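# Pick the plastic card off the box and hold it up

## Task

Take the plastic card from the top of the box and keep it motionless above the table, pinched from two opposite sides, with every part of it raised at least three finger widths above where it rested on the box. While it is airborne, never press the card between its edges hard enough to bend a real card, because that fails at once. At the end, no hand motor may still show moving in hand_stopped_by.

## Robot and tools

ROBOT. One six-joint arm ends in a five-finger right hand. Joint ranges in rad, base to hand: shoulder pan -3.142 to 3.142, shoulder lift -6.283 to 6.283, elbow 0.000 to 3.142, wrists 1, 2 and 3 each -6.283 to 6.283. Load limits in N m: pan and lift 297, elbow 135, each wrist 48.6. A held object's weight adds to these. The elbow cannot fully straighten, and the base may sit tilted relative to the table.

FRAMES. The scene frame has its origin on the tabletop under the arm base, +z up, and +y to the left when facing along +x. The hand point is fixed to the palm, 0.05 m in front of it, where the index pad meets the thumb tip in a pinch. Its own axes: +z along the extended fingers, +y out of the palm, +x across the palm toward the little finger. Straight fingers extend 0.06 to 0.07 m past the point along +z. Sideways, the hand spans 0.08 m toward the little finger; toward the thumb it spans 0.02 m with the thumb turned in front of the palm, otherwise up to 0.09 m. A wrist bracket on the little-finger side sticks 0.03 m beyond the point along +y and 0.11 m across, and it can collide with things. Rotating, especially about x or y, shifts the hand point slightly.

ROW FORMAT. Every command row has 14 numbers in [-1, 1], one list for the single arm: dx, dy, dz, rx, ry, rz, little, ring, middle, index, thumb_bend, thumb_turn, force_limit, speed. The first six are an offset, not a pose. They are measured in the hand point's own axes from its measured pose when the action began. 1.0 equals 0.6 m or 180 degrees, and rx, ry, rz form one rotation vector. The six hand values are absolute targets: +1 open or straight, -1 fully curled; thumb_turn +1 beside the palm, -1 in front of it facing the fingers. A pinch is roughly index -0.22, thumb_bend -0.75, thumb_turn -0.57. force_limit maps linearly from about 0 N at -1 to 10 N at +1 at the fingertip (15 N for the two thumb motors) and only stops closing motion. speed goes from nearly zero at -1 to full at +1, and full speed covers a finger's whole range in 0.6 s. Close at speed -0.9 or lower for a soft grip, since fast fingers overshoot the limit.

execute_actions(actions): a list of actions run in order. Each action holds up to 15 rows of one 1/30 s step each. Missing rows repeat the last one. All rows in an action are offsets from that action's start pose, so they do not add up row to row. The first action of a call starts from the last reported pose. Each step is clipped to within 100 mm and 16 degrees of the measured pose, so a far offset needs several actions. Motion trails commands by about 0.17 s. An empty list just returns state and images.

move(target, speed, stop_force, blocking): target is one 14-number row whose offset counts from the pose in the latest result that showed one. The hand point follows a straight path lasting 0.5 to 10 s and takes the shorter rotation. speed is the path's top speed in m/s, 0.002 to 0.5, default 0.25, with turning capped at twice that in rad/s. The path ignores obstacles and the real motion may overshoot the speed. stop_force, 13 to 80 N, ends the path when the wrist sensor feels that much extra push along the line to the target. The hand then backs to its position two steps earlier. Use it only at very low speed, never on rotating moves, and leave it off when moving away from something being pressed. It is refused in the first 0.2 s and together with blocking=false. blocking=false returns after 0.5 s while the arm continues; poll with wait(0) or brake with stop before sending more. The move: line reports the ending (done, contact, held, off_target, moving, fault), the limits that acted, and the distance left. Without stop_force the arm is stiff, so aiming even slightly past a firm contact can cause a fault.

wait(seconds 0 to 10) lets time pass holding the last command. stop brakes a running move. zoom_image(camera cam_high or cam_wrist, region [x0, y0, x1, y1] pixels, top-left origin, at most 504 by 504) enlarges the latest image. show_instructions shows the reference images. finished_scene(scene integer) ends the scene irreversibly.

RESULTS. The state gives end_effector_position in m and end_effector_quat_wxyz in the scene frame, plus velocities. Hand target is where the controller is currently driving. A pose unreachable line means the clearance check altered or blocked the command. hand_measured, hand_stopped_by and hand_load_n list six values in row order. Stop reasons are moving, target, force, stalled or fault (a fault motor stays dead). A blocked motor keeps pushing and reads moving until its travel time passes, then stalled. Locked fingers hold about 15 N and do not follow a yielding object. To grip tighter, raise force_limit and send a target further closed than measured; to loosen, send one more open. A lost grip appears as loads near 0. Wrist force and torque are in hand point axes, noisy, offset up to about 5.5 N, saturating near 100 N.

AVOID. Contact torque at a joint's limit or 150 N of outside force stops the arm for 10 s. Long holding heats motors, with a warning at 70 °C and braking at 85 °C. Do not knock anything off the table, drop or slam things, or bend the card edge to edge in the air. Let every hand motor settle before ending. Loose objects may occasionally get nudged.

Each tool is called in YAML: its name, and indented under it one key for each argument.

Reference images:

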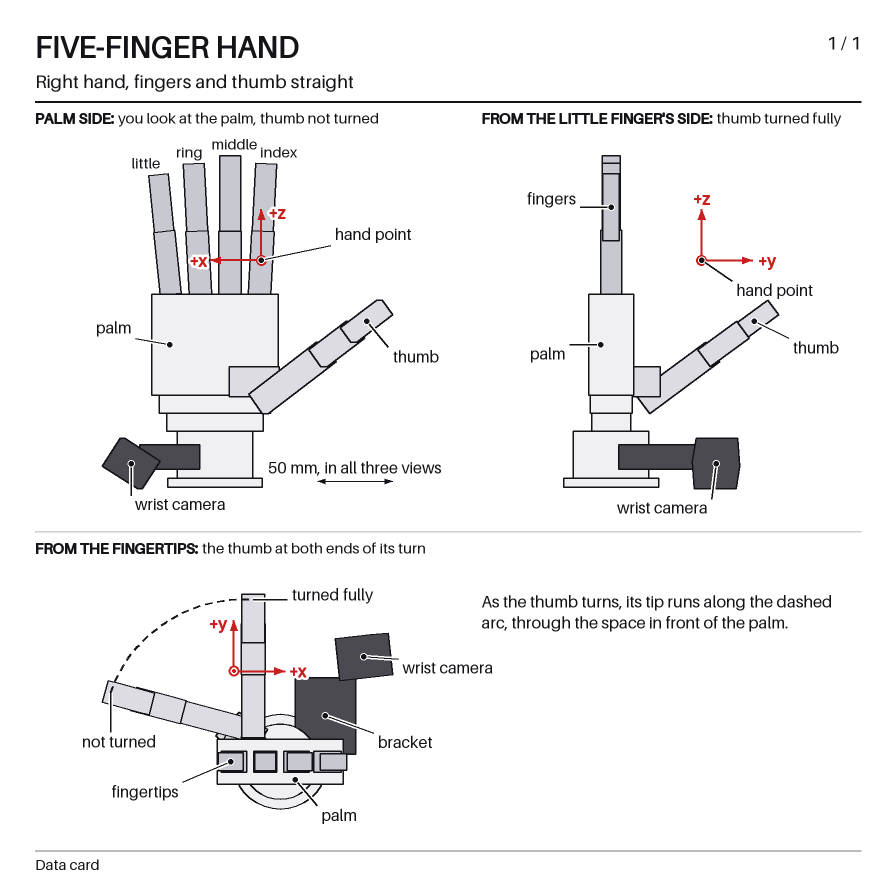

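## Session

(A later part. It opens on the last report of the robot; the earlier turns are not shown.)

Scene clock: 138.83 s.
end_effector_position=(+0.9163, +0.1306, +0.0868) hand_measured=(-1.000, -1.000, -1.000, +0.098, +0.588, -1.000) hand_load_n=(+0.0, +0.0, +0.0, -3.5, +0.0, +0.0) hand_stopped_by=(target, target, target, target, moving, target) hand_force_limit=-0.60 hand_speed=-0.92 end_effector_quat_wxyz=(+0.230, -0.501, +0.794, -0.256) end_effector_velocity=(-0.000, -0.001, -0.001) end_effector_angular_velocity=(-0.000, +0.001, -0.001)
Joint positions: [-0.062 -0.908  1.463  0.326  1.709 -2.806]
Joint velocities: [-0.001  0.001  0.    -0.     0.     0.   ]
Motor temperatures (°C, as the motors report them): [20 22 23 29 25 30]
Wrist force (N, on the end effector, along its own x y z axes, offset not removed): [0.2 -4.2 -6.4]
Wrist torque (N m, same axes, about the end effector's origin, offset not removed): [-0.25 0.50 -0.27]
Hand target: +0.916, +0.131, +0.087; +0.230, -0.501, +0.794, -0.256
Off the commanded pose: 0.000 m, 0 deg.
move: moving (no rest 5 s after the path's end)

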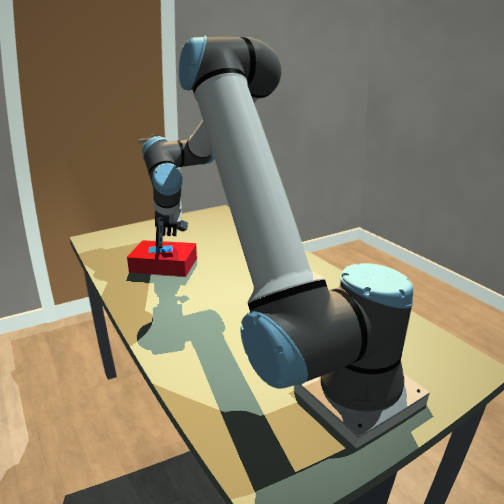

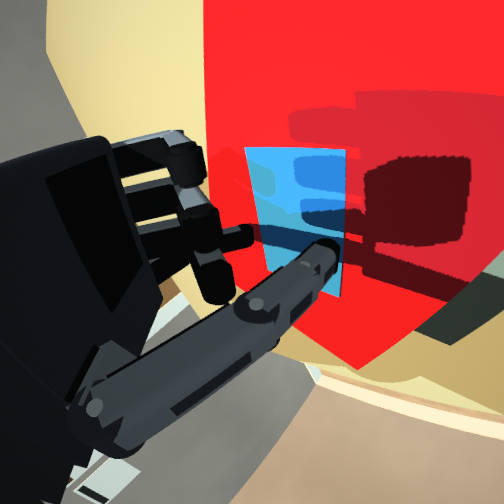

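move:
  target: [0,-0.02,-0.017,0,0,0,-1,-1,-1,0.3,0.5,-1,-0.6,-0.3]
  speed: 0.03

move:
  target: [0,0,0.0,0.085,0,0,-1,-1,-1,0.3,0.5,-1,-0.6,-0.3]

move:
  target: [0,0.082,0.057,0,0,0,-1,-1,-1,0.3,0.5,-1,-0.6,0]
  speed: 0.008
  stop_force: 13

zoom_image:
  camera: "cam_high"
  region: [120,190,280,310]

Scene clock: 141.37 s.
end_effector_position=(+0.9181, +0.1281, +0.1020) hand_measured=(-1.000, -1.000, -1.000, +0.300, +0.500, -1.000) hand_load_n=(+0.0, +0.0, +0.0, +0.0, +0.0, +0.0) hand_stopped_by=(target, target, target, target, target, target) hand_force_limit=-0.60 hand_speed=-0.30 end_effector_quat_wxyz=(+0.230, -0.501, +0.794, -0.256) end_effector_velocity=(-0.000, +0.000, +0.002) end_effector_angular_velocity=(-0.000, +0.000, +0.000)
Joint positions: [-0.065 -0.919  1.452  0.349  1.707 -2.808]
Joint velocities: [ 0.    -0.002 -0.001  0.003 -0.    -0.   ]
Motor temperatures (°C, as the motors report them): [20 22 23 29 25 30]
Wrist force (N, on the end effector, along its own x y z axes, offset not removed): [0.9 -1.5 -2.3]
Wrist torque (N m, same axes, about the end effector's origin, offset not removed): [0.09 0.32 -0.34]
Hand target: +0.918, +0.128, +0.102; +0.230, -0.501, +0.794, -0.256
Off the commanded pose: 0.000 m, 0 deg.
move: done

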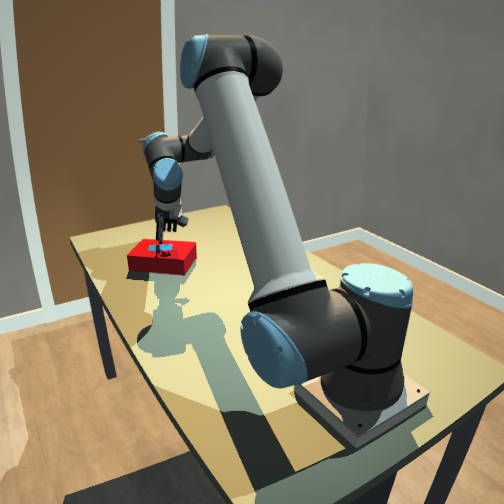

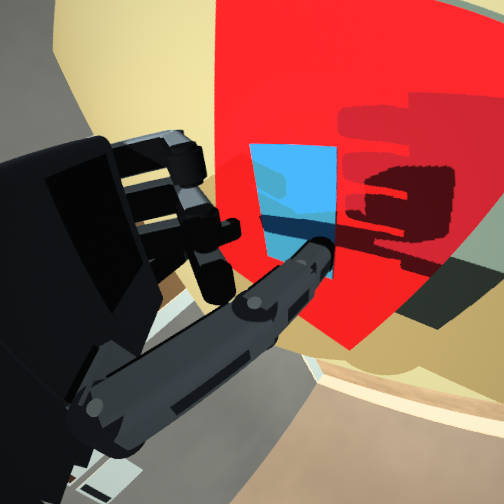

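Scene clock: 142.40 s.
end_effector_position=(+0.9181, +0.1281, +0.1022) hand_measured=(-1.000, -1.000, -1.000, +0.300, +0.500, -1.000) hand_load_n=(+0.0, +0.0, +0.0, +0.0, +0.0, +0.0) hand_stopped_by=(target, target, target, target, target, target) hand_force_limit=-0.60 hand_speed=-0.30 end_effector_quat_wxyz=(+0.295, -0.466, +0.753, -0.359) end_effector_velocity=(+0.000, -0.001, -0.001) end_effector_angular_velocity=(-0.004, -0.009, -0.001)
Joint positions: [-0.032 -0.997  1.63  -0.004  1.815 -2.833]
Joint velocities: [ 0.    -0.001  0.007 -0.016  0.003 -0.002]
Motor temperatures (°C, as the motors report them): [20 22 23 29 25 30]
Wrist force (N, on the end effector, along its own x y z axes, offset not removed): [2.4 -2.5 -2.5]
Wrist torque (N m, same axes, about the end effector's origin, offset not removed): [-0.11 0.12 -0.21]
Hand target: +0.918, +0.128, +0.102; +0.295, -0.466, +0.753, -0.359
Off the commanded pose: 0.000 m, 0 deg.
move: done

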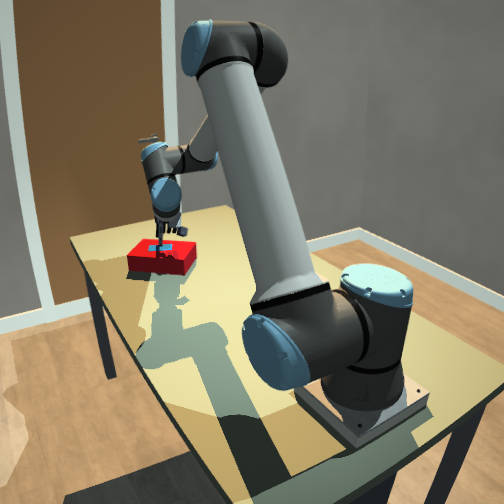

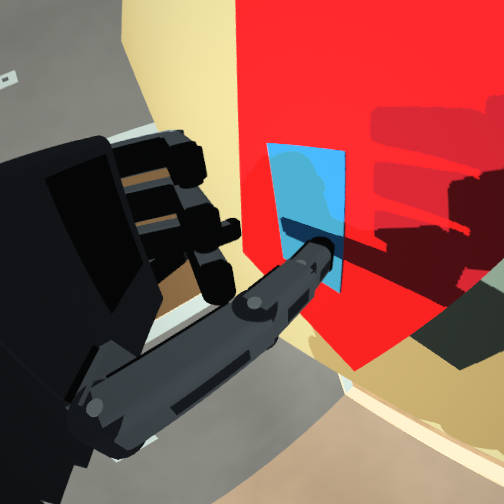

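Scene clock: 145.23 s.
end_effector_position=(+0.9189, +0.1302, +0.0826) hand_measured=(-1.000, -1.000, -1.000, +0.300, +0.500, -1.000) hand_load_n=(+0.0, +0.0, +0.0, +0.0, -0.5, -1.5) hand_stopped_by=(target, target, target, target, target, target) hand_force_limit=-0.60 hand_speed=0.00 end_effector_quat_wxyz=(+0.295, -0.466, +0.753, -0.359) end_effector_velocity=(-0.001, -0.000, +0.000) end_effector_angular_velocity=(+0.000, +0.003, -0.000)
Joint positions: [-0.029 -0.976  1.636 -0.031  1.818 -2.831]
Joint velocities: [-0.    -0.001 -0.     0.004 -0.     0.   ]
Motor temperatures (°C, as the motors report them): [20 22 23 29 25 30]
Wrist force (N, on the end effector, along its own x y z axes, offset not removed): [1.4 -17.6 -18.2]
Wrist torque (N m, same axes, about the end effector's origin, offset not removed): [-0.93 0.39 -0.38]
Hand target: +0.919, +0.130, +0.083; +0.295, -0.466, +0.753, -0.359
Off the commanded pose: 0.040 m, 0 deg.
move: contact

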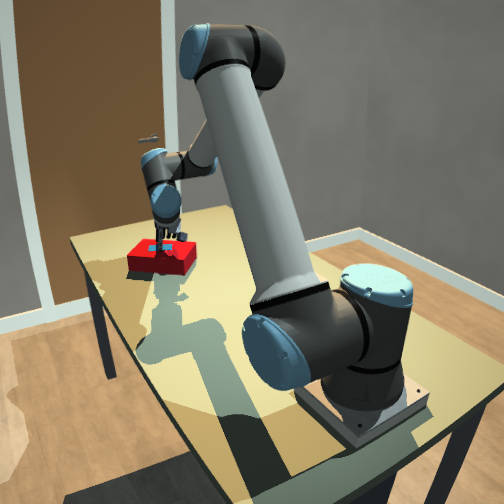

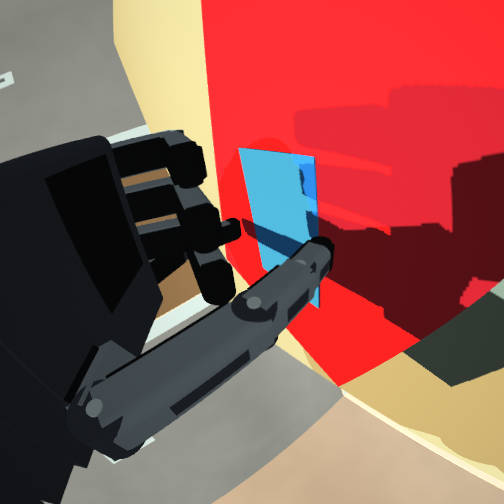

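Region (120, 190, 280, 310) of cam_high's 504x504 image, scaled by 3.150, with more detail than that image has; it fills the top 378 rows of this view, and the rest is white.

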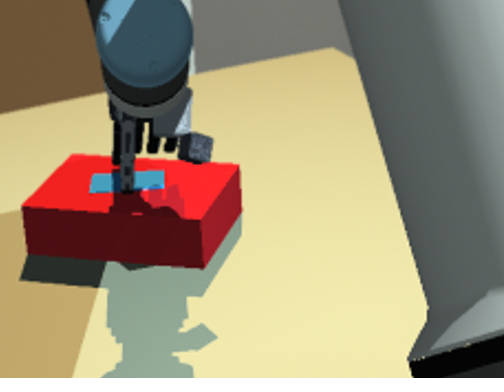

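move:
  target: [0,-0.02,-0.014,0,0,0,-1,-1,-1,0.0,0.8,-1,-0.6,-0.3]
  speed: 0.03

move:
  target: [0,0,0.0,-0.04,0,0,-1,-1,-1,0.0,0.8,-1,-0.6,-0.3]

move:
  target: [0,0.075,0.066,0,0,0,-1,-1,-1,0.0,0.8,-1,-0.6,0]
  speed: 0.008
  stop_force: 13

zoom_image:
  camera: "cam_high"
  region: [120,190,280,310]

Scene clock: 147.13 s.
end_effector_position=(+0.9183, +0.1287, +0.0970) hand_measured=(-1.000, -1.000, -1.000, +0.000, +0.800, -1.000) hand_load_n=(+0.0, +0.0, +0.0, +0.0, +0.0, +0.0) hand_stopped_by=(target, target, target, target, target, target) hand_force_limit=-0.60 hand_speed=-0.30 end_effector_quat_wxyz=(+0.295, -0.466, +0.753, -0.359) end_effector_velocity=(-0.000, +0.001, +0.001) end_effector_angular_velocity=(-0.000, +0.001, +0.001)
Joint positions: [-0.031 -0.992  1.632 -0.012  1.816 -2.833]
Joint velocities: [ 0.001 -0.001 -0.     0.002 -0.    -0.   ]
Motor temperatures (°C, as the motors report them): [20 22 23 29 25 30]
Wrist force (N, on the end effector, along its own x y z axes, offset not removed): [2.2 -1.8 -4.9]
Wrist torque (N m, same axes, about the end effector's origin, offset not removed): [0.20 0.30 -0.15]
Hand target: +0.918, +0.129, +0.097; +0.295, -0.466, +0.753, -0.359
Off the commanded pose: 0.000 m, 0 deg.
move: done

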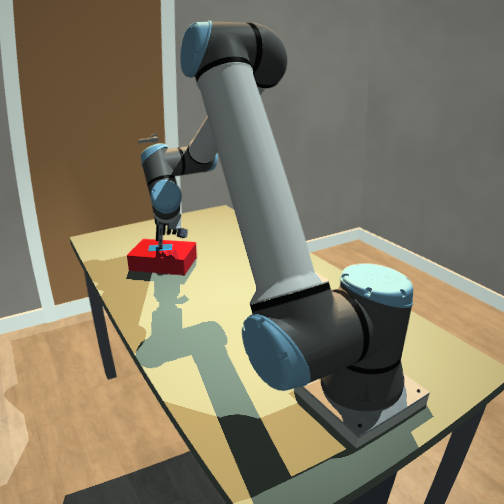

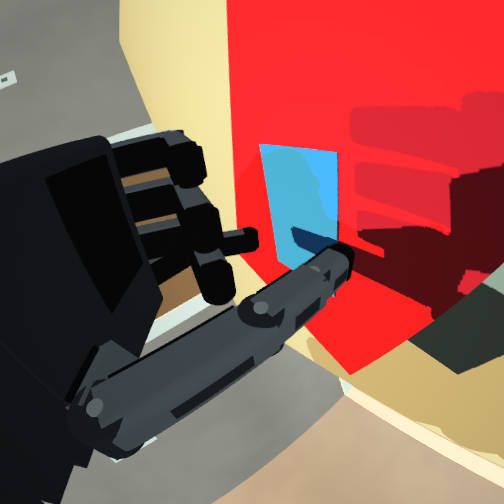

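Scene clock: 147.93 s.
end_effector_position=(+0.9183, +0.1287, +0.0969) hand_measured=(-1.000, -1.000, -1.000, +0.000, +0.800, -1.000) hand_load_n=(+0.0, +0.0, +0.0, +0.0, +0.0, +0.0) hand_stopped_by=(target, target, target, target, target, target) hand_force_limit=-0.60 hand_speed=-0.30 end_effector_quat_wxyz=(+0.265, -0.483, +0.774, -0.312) end_effector_velocity=(+0.000, +0.001, +0.001) end_effector_angular_velocity=(+0.004, +0.009, +0.002)
Joint positions: [-0.047 -0.96   1.551  0.157  1.765 -2.817]
Joint velocities: [-0.001  0.003 -0.009  0.016 -0.004  0.001]
Motor temperatures (°C, as the motors report them): [20 22 23 29 25 30]
Wrist force (N, on the end effector, along its own x y z axes, offset not removed): [-0.7 -2.4 -1.8]
Wrist torque (N m, same axes, about the end effector's origin, offset not removed): [-0.05 0.53 -0.33]
Hand target: +0.918, +0.129, +0.097; +0.265, -0.483, +0.774, -0.311
Off the commanded pose: 0.000 m, 0 deg.
move: done

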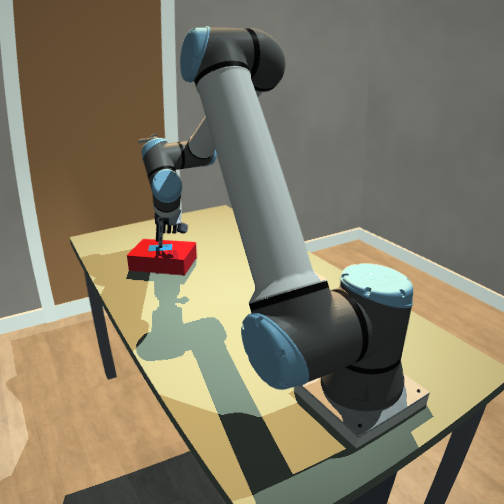

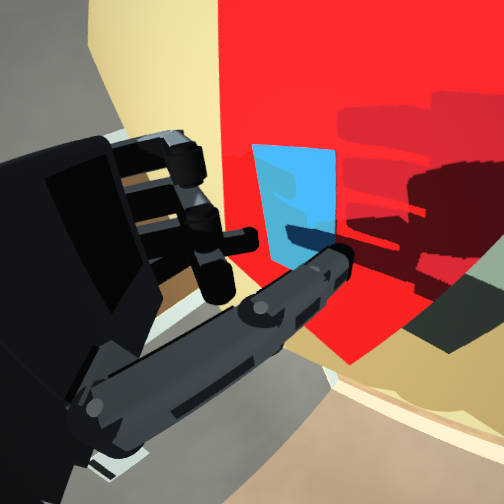

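Scene clock: 150.17 s.
end_effector_position=(+0.9188, +0.1303, +0.0821) hand_measured=(-1.000, -1.000, -1.000, +0.000, +0.800, -1.000) hand_load_n=(+0.0, +0.0, +0.0, -3.5, +0.0, +0.0) hand_stopped_by=(target, target, target, target, target, target) hand_force_limit=-0.60 hand_speed=0.00 end_effector_quat_wxyz=(+0.265, -0.483, +0.774, -0.312) end_effector_velocity=(-0.001, +0.000, +0.003) end_effector_angular_velocity=(-0.000, +0.000, -0.000)
Joint positions: [-0.045 -0.945  1.557  0.136  1.767 -2.815]
Joint velocities: [ 0.    -0.003 -0.     0.004  0.     0.   ]
Motor temperatures (°C, as the motors report them): [20 22 23 29 25 30]
Wrist force (N, on the end effector, along its own x y z axes, offset not removed): [1.2 -15.8 -12.9]
Wrist torque (N m, same axes, about the end effector's origin, offset not removed): [0.70 0.57 -0.42]
Hand target: +0.919, +0.130, +0.082; +0.265, -0.483, +0.774, -0.312
Off the commanded pose: 0.045 m, 0 deg.
move: contact

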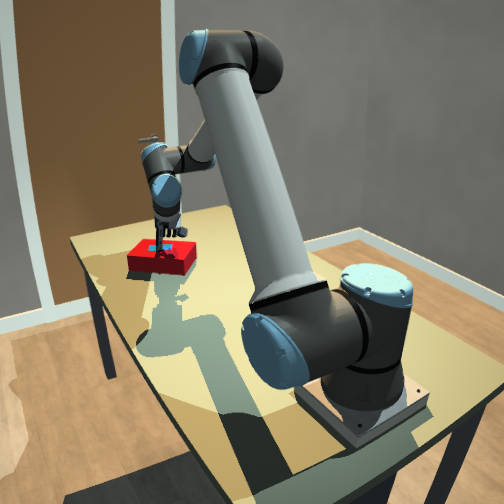

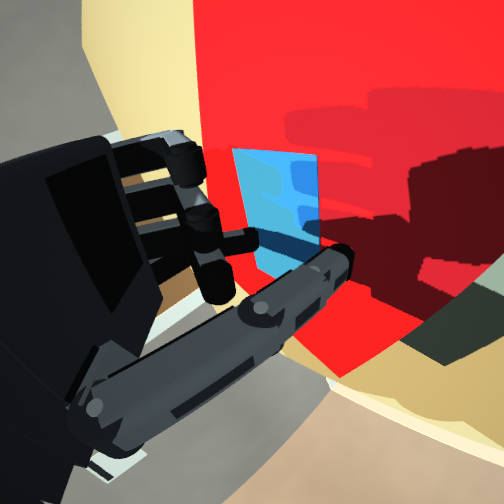

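Region (120, 190, 280, 310) of cam_high's 504x504 image, scaled by 3.150, with more detail than that image has; it fills the top 378 rows of this view, and the rest is white.

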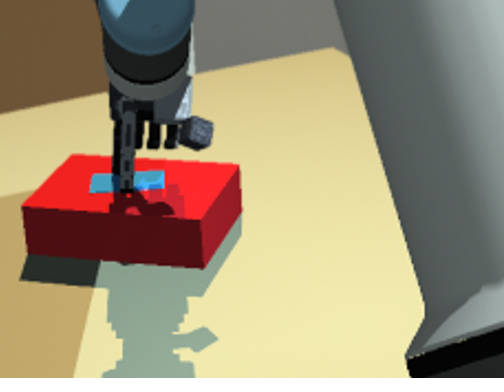

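move:
  target: [0,-0.008,-0.005,0,0,0,-1,-1,-1,0.0,0.8,-1,-0.6,-0.3]
  speed: 0.01

move:
  target: [0,-0.001,0.012,0,0,0,-1,-1,-1,0.0,0.8,-1,-0.6,-0.3]
  speed: 0.01

move:
  target: [0,0,0,0,0,0,-1,-1,-1,0.0,0.2,-1,-0.6,-0.88]

zoom_image:
  camera: "cam_high"
  region: [120,190,280,310]

Scene clock: 151.77 s.
end_effector_position=(+0.9194, +0.1293, +0.0875) hand_measured=(-1.000, -1.000, -1.000, +0.000, +0.800, -1.000) hand_load_n=(+0.0, +0.0, +0.0, +0.0, +0.0, +0.0) hand_stopped_by=(target, target, target, target, target, target) hand_force_limit=-0.60 hand_speed=-0.30 end_effector_quat_wxyz=(+0.265, -0.483, +0.774, -0.312) end_effector_velocity=(+0.000, -0.001, +0.002) end_effector_angular_velocity=(-0.000, -0.000, -0.001)
Joint positions: [-0.046 -0.95   1.553  0.144  1.766 -2.816]
Joint velocities: [-0.001 -0.002 -0.001  0.002  0.    -0.   ]
Motor temperatures (°C, as the motors report them): [20 22 23 29 25 30]
Wrist force (N, on the end effector, along its own x y z axes, offset not removed): [1.9 -1.2 -4.3]
Wrist torque (N m, same axes, about the end effector's origin, offset not removed): [0.28 0.18 -0.13]
Hand target: +0.919, +0.129, +0.088; +0.265, -0.483, +0.774, -0.312
Off the commanded pose: 0.000 m, 0 deg.
move: done

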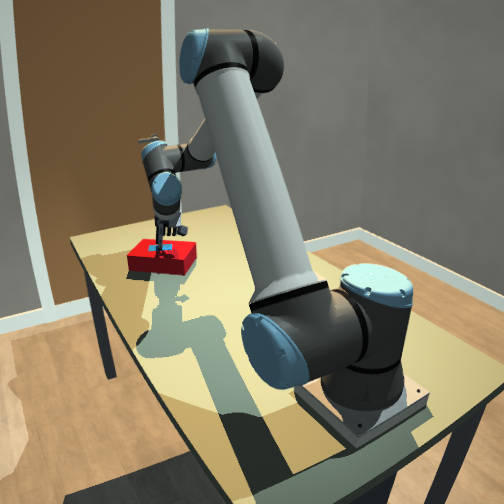

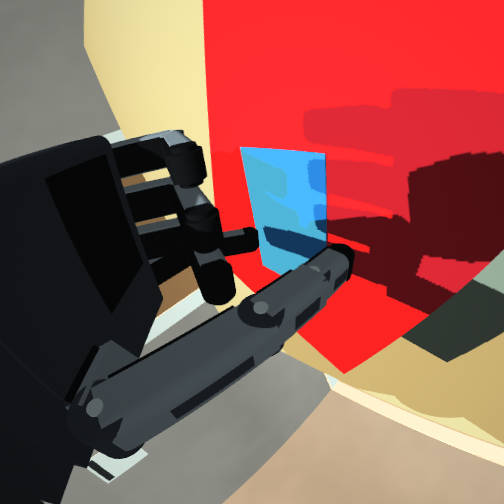

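Scene clock: 152.70 s.
end_effector_position=(+0.9248, +0.1275, +0.0832) hand_measured=(-1.000, -1.000, -1.000, +0.000, +0.800, -1.000) hand_load_n=(+0.0, +0.0, +0.0, -0.5, +0.0, +0.0) hand_stopped_by=(target, target, target, target, target, target) hand_force_limit=-0.60 hand_speed=-0.30 end_effector_quat_wxyz=(+0.265, -0.483, +0.774, -0.312) end_effector_velocity=(+0.001, -0.002, -0.001) end_effector_angular_velocity=(+0.000, +0.000, -0.001)
Joint positions: [-0.048 -0.939  1.543  0.143  1.764 -2.817]
Joint velocities: [-0.002  0.002 -0.002 -0.    -0.001 -0.   ]
Motor temperatures (°C, as the motors report them): [20 22 23 29 25 30]
Wrist force (N, on the end effector, along its own x y z axes, offset not removed): [1.1 -4.8 -5.0]
Wrist torque (N m, same axes, about the end effector's origin, offset not removed): [-0.19 0.30 -0.25]
Hand target: +0.925, +0.128, +0.083; +0.265, -0.483, +0.774, -0.312
Off the commanded pose: 0.000 m, 0 deg.
move: done

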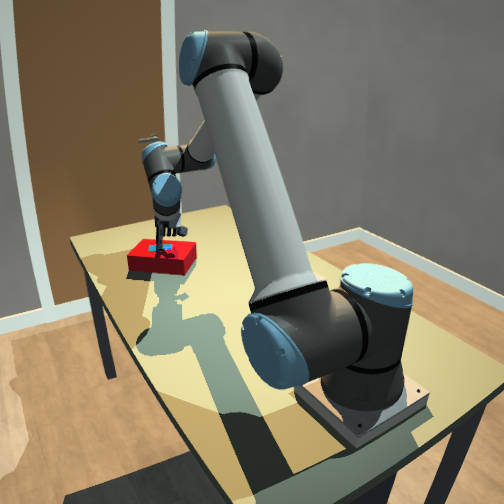

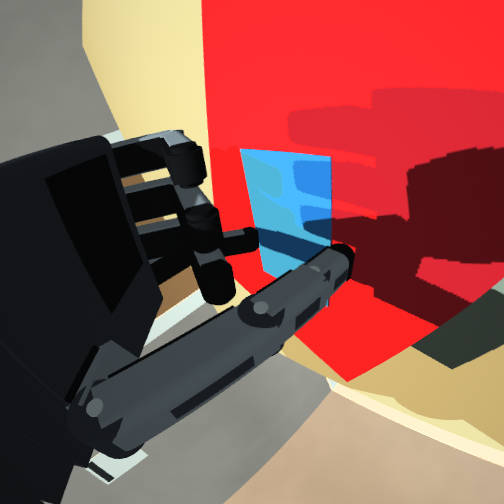

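Scene clock: 157.70 s.
end_effector_position=(+0.9248, +0.1275, +0.0832) hand_measured=(-1.000, -1.000, -1.000, +0.000, +0.200, -1.000) hand_load_n=(+0.0, +0.0, +0.0, -0.5, +0.5, +0.0) hand_stopped_by=(target, target, target, target, target, target) hand_force_limit=-0.60 hand_speed=-0.88 end_effector_quat_wxyz=(+0.265, -0.483, +0.774, -0.312) end_effector_velocity=(-0.000, -0.000, -0.002) end_effector_angular_velocity=(+0.000, +0.002, -0.000)
Joint positions: [-0.048 -0.939  1.543  0.143  1.764 -2.817]
Joint velocities: [-0.     0.002 -0.     0.    -0.     0.   ]
Motor temperatures (°C, as the motors report them): [20 22 23 29 25 30]
Wrist force (N, on the end effector, along its own x y z axes, offset not removed): [0.3 -2.3 -4.4]
Wrist torque (N m, same axes, about the end effector's origin, offset not removed): [0.14 0.39 -0.24]
Hand target: +0.925, +0.128, +0.083; +0.265, -0.483, +0.774, -0.312
Off the commanded pose: 0.000 m, 0 deg.
move: done

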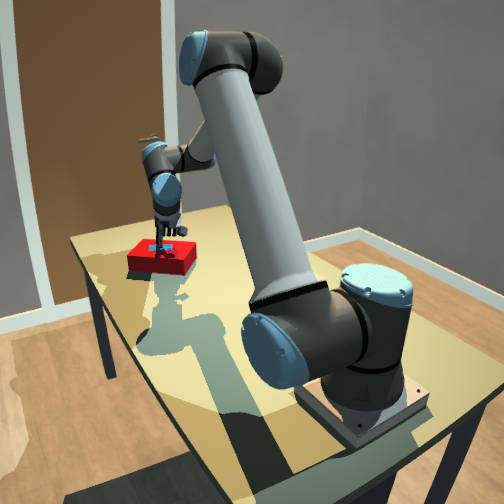

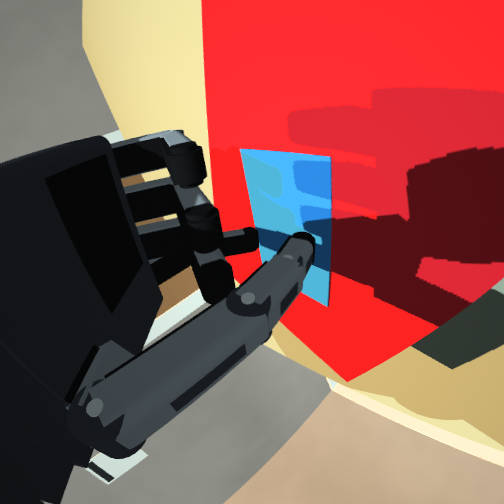

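Region (120, 190, 280, 310) of cam_high's 504x504 image, scaled by 3.150, with more detail than that image has; it fills the top 378 rows of this view, and the rest is white.

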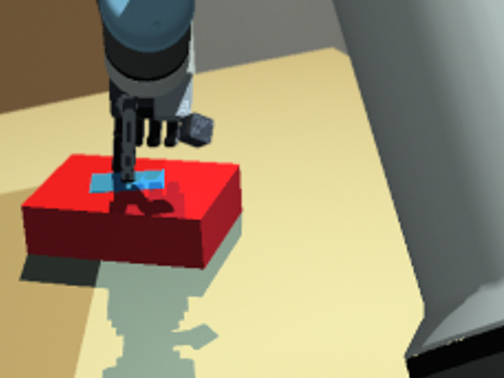

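move:
  target: [0,-0.03,-0.027,0.05,0,0,-1,-1,-1,0.5,1,-1,-0.6,-0.3]
  speed: 0.03

move:
  target: [0,0.047,-0.069,0,0,0,-1,-1,-1,0.5,1,-1,-0.6,-0.3]
  speed: 0.05

zoom_image:
  camera: "cam_high"
  region: [120,190,280,310]

Scene clock: 162.20 s.
end_effector_position=(+0.9238, +0.1251, +0.1073) hand_measured=(-1.000, -1.000, -1.000, +0.500, +1.000, -1.000) hand_load_n=(+0.0, +0.0, +0.0, +0.0, +0.0, +0.0) hand_stopped_by=(target, target, target, target, target, target) hand_force_limit=-0.60 hand_speed=-0.30 end_effector_quat_wxyz=(+0.302, -0.461, +0.747, -0.371) end_effector_velocity=(+0.000, +0.000, +0.002) end_effector_angular_velocity=(-0.004, -0.009, -0.000)
Joint positions: [-0.031 -1.002  1.636 -0.037  1.825 -2.841]
Joint velocities: [ 0.001 -0.004  0.005 -0.011  0.003 -0.002]
Motor temperatures (°C, as the motors report them): [20 22 23 29 25 30]
Wrist force (N, on the end effector, along its own x y z axes, offset not removed): [2.0 -1.9 -5.0]
Wrist torque (N m, same axes, about the end effector's origin, offset not removed): [0.09 0.33 -0.04]
Hand target: +0.924, +0.125, +0.107; +0.302, -0.461, +0.747, -0.371
Off the commanded pose: 0.000 m, 0 deg.
move: done

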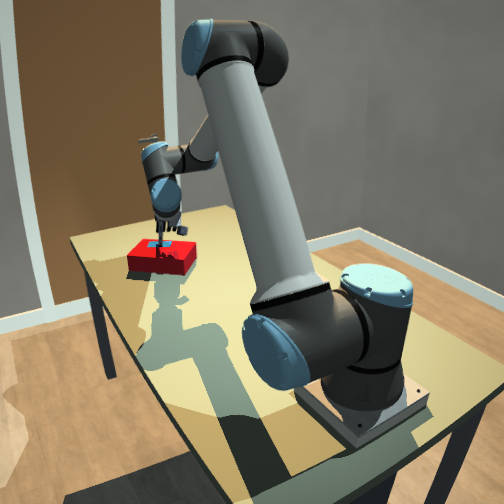

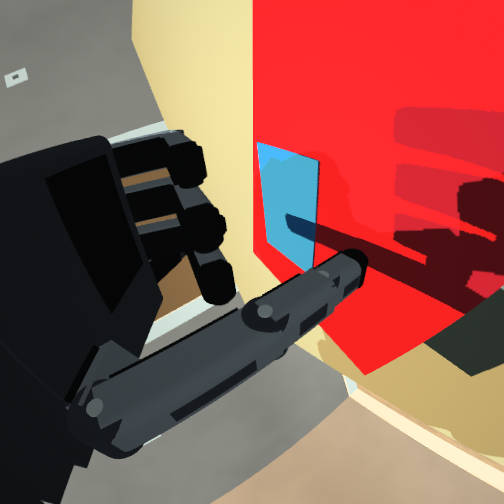

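Scene clock: 163.57 s.
end_effector_position=(+0.8780, +0.1449, +0.1063) hand_measured=(-1.000, -1.000, -1.000, +0.500, +1.000, -1.000) hand_load_n=(+0.0, +0.0, +0.0, +0.0, +0.0, +0.0) hand_stopped_by=(target, target, target, target, target, target) hand_force_limit=-0.60 hand_speed=-0.30 end_effector_quat_wxyz=(+0.302, -0.461, +0.747, -0.371) end_effector_velocity=(-0.002, +0.000, -0.001) end_effector_angular_velocity=(-0.000, +0.001, -0.001)
Joint positions: [-0.004 -1.055  1.727 -0.072  1.847 -2.825]
Joint velocities: [ 0.    -0.001  0.003 -0.001  0.001  0.001]
Motor temperatures (°C, as the motors report them): [20 22 23 29 25 30]
Wrist force (N, on the end effector, along its own x y z axes, offset not removed): [-0.5 -0.9 -5.1]
Wrist torque (N m, same axes, about the end effector's origin, offset not removed): [0.41 0.63 -0.18]
Hand target: +0.878, +0.145, +0.106; +0.302, -0.461, +0.747, -0.371
Off the commanded pose: 0.000 m, 0 deg.
move: done

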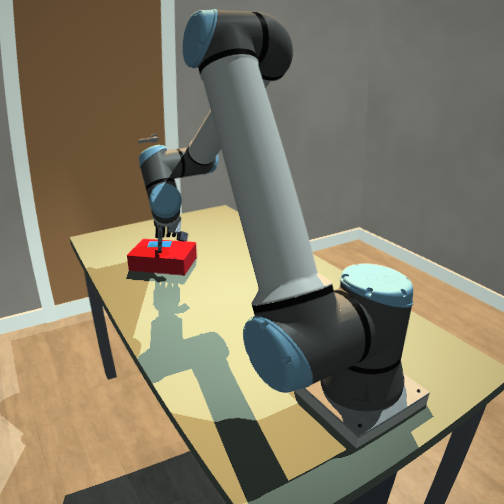

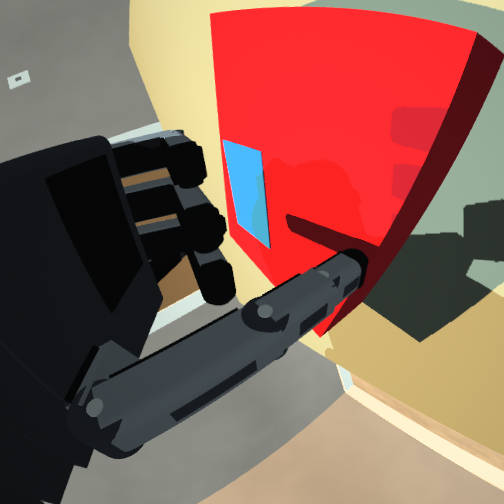

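Region (120, 190, 280, 310) of cam_high's 504x504 image, scaled by 3.150, with more detail than that image has; it fills the top 378 rows of this view, and the rest is white.

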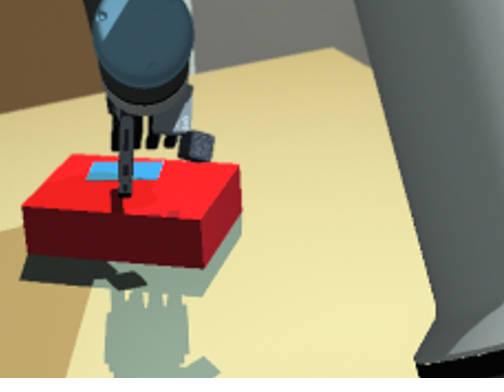

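move:
  target: [0,-0.068,0.101,0,0,0,-1,-1,-1,0.7,0.5,-1,-0.6,-0.3]
  speed: 0.05

move:
  target: [0,0.082,0.057,0,0,0,-1,-1,-1,0.7,0.5,-1,-0.6,0]
  speed: 0.006
  stop_force: 13

zoom_image:
  camera: "cam_high"
  region: [120,190,280,310]

move:
  target: [0,-0.024,0.034,0,0,0,-1,-1,-1,0.7,0.5,-1,-0.6,0]
  speed: 0.01

zoom_image:
  camera: "cam_high"
  region: [120,190,280,310]

Scene clock: 166.90 s.
end_effector_position=(+0.9449, +0.1161, +0.1073) hand_measured=(-1.000, -1.000, -1.000, +0.700, +0.500, -1.000) hand_load_n=(+0.0, +0.0, +0.0, +0.0, +0.0, +0.0) hand_stopped_by=(target, target, target, target, target, target) hand_force_limit=-0.60 hand_speed=-0.30 end_effector_quat_wxyz=(+0.302, -0.461, +0.747, -0.371) end_effector_velocity=(+0.002, -0.000, +0.001) end_effector_angular_velocity=(+0.000, -0.001, +0.001)
Joint positions: [-0.043 -0.977  1.592 -0.02   1.816 -2.847]
Joint velocities: [-0.001  0.001 -0.005  0.002 -0.001 -0.001]
Motor temperatures (°C, as the motors report them): [20 22 23 29 25 30]
Wrist force (N, on the end effector, along its own x y z axes, offset not removed): [2.5 -2.9 -2.9]
Wrist torque (N m, same axes, about the end effector's origin, offset not removed): [-0.14 0.09 -0.23]
Hand target: +0.945, +0.116, +0.107; +0.302, -0.461, +0.747, -0.371
Off the commanded pose: 0.000 m, 0 deg.
move: done

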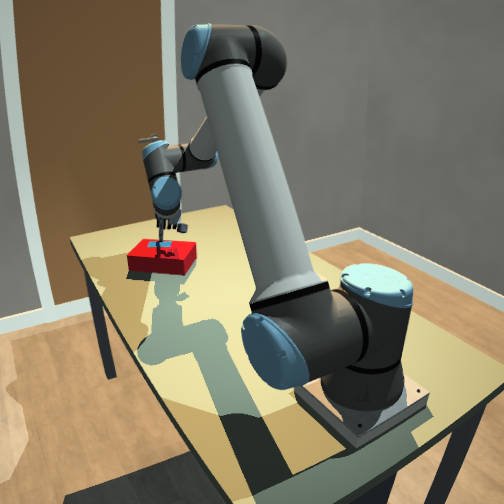

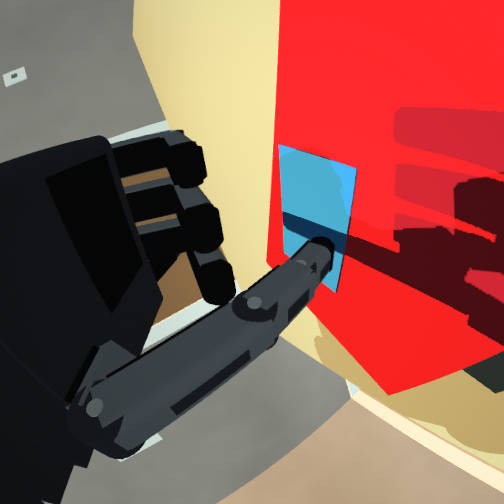

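Scene clock: 171.20 s.
end_effector_position=(+0.9466, +0.1182, +0.0839) hand_measured=(-1.000, -1.000, -1.000, +0.700, +0.500, -1.000) hand_load_n=(+0.0, +0.0, +0.0, +0.0, +0.0, -1.5) hand_stopped_by=(target, target, target, target, target, target) hand_force_limit=-0.60 hand_speed=0.00 end_effector_quat_wxyz=(+0.302, -0.461, +0.747, -0.371) end_effector_velocity=(-0.001, +0.000, -0.000) end_effector_angular_velocity=(+0.000, +0.004, +0.000)
Joint positions: [-0.04  -0.951  1.598 -0.051  1.818 -2.845]
Joint velocities: [-0.    -0.     0.001  0.003 -0.    -0.   ]
Motor temperatures (°C, as the motors report them): [20 22 23 29 25 30]
Wrist force (N, on the end effector, along its own x y z axes, offset not removed): [2.2 -15.9 -19.3]
Wrist torque (N m, same axes, about the end effector's origin, offset not removed): [-0.59 0.36 -0.32]
Hand target: +0.947, +0.118, +0.084; +0.302, -0.461, +0.747, -0.371
Off the commanded pose: 0.036 m, 0 deg.
move: contact

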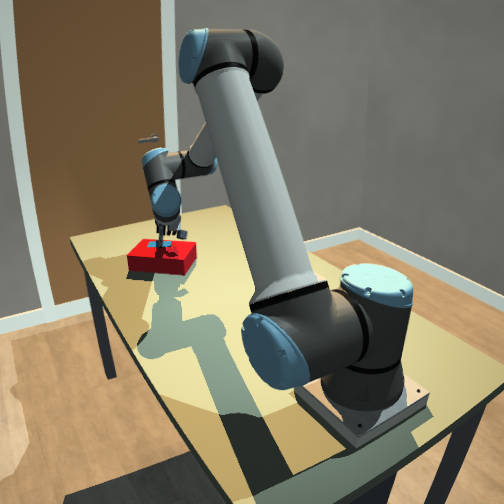

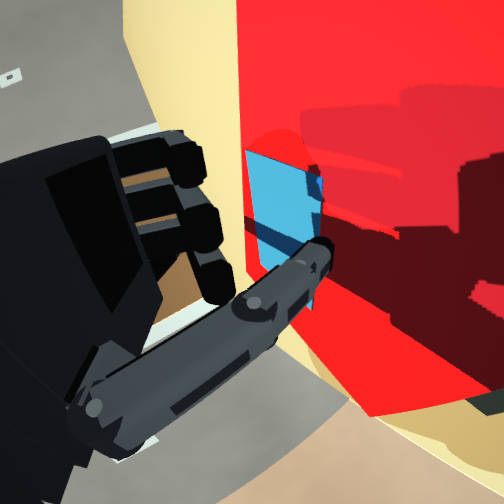

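Region (120, 190, 280, 310) of cam_high's 504x504 image, scaled by 3.150, with more detail than that image has; it fills the top 378 rows of this view, and the rest is white.

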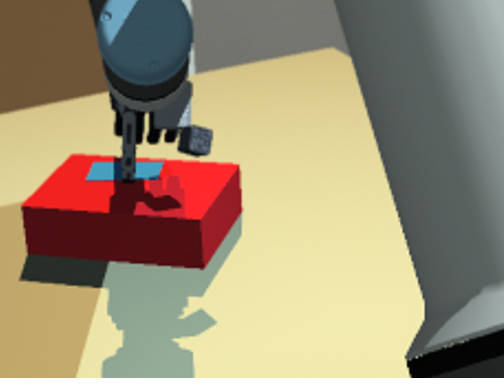

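Scene clock: 173.93 s.
end_effector_position=(+0.9694, +0.1083, +0.0848) hand_measured=(-1.000, -1.000, -1.000, +0.700, +0.500, -1.000) hand_load_n=(+0.0, +0.0, +0.0, +0.0, +1.0, +0.0) hand_stopped_by=(target, target, target, target, target, target) hand_force_limit=-0.60 hand_speed=0.00 end_effector_quat_wxyz=(+0.302, -0.461, +0.747, -0.371) end_effector_velocity=(+0.001, -0.001, -0.001) end_effector_angular_velocity=(+0.000, +0.001, -0.000)
Joint positions: [-0.051 -0.925  1.548 -0.03   1.808 -2.852]
Joint velocities: [-0.001  0.002 -0.003  0.001 -0.    -0.   ]
Motor temperatures (°C, as the motors report them): [20 22 23 29 25 30]
Wrist force (N, on the end effector, along its own x y z axes, offset not removed): [-0.2 -6.0 -8.9]
Wrist torque (N m, same axes, about the end effector's origin, offset not removed): [-0.27 0.49 -0.24]
Hand target: +0.969, +0.108, +0.085; +0.302, -0.461, +0.747, -0.371
Off the commanded pose: 0.000 m, 0 deg.
move: done

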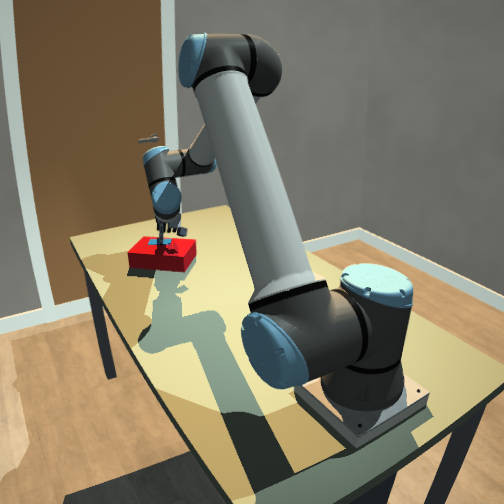

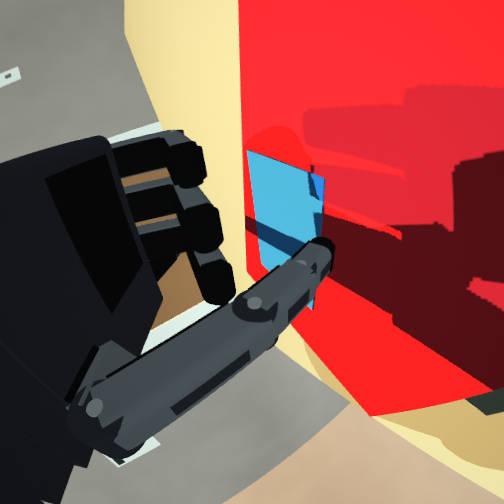

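Region (120, 190, 280, 310) of cam_high's 504x504 image, scaled by 3.150, with more detail than that image has; it fills the top 378 rows of this view, and the rest is white.

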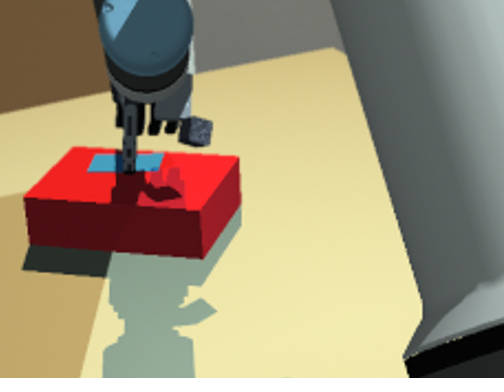

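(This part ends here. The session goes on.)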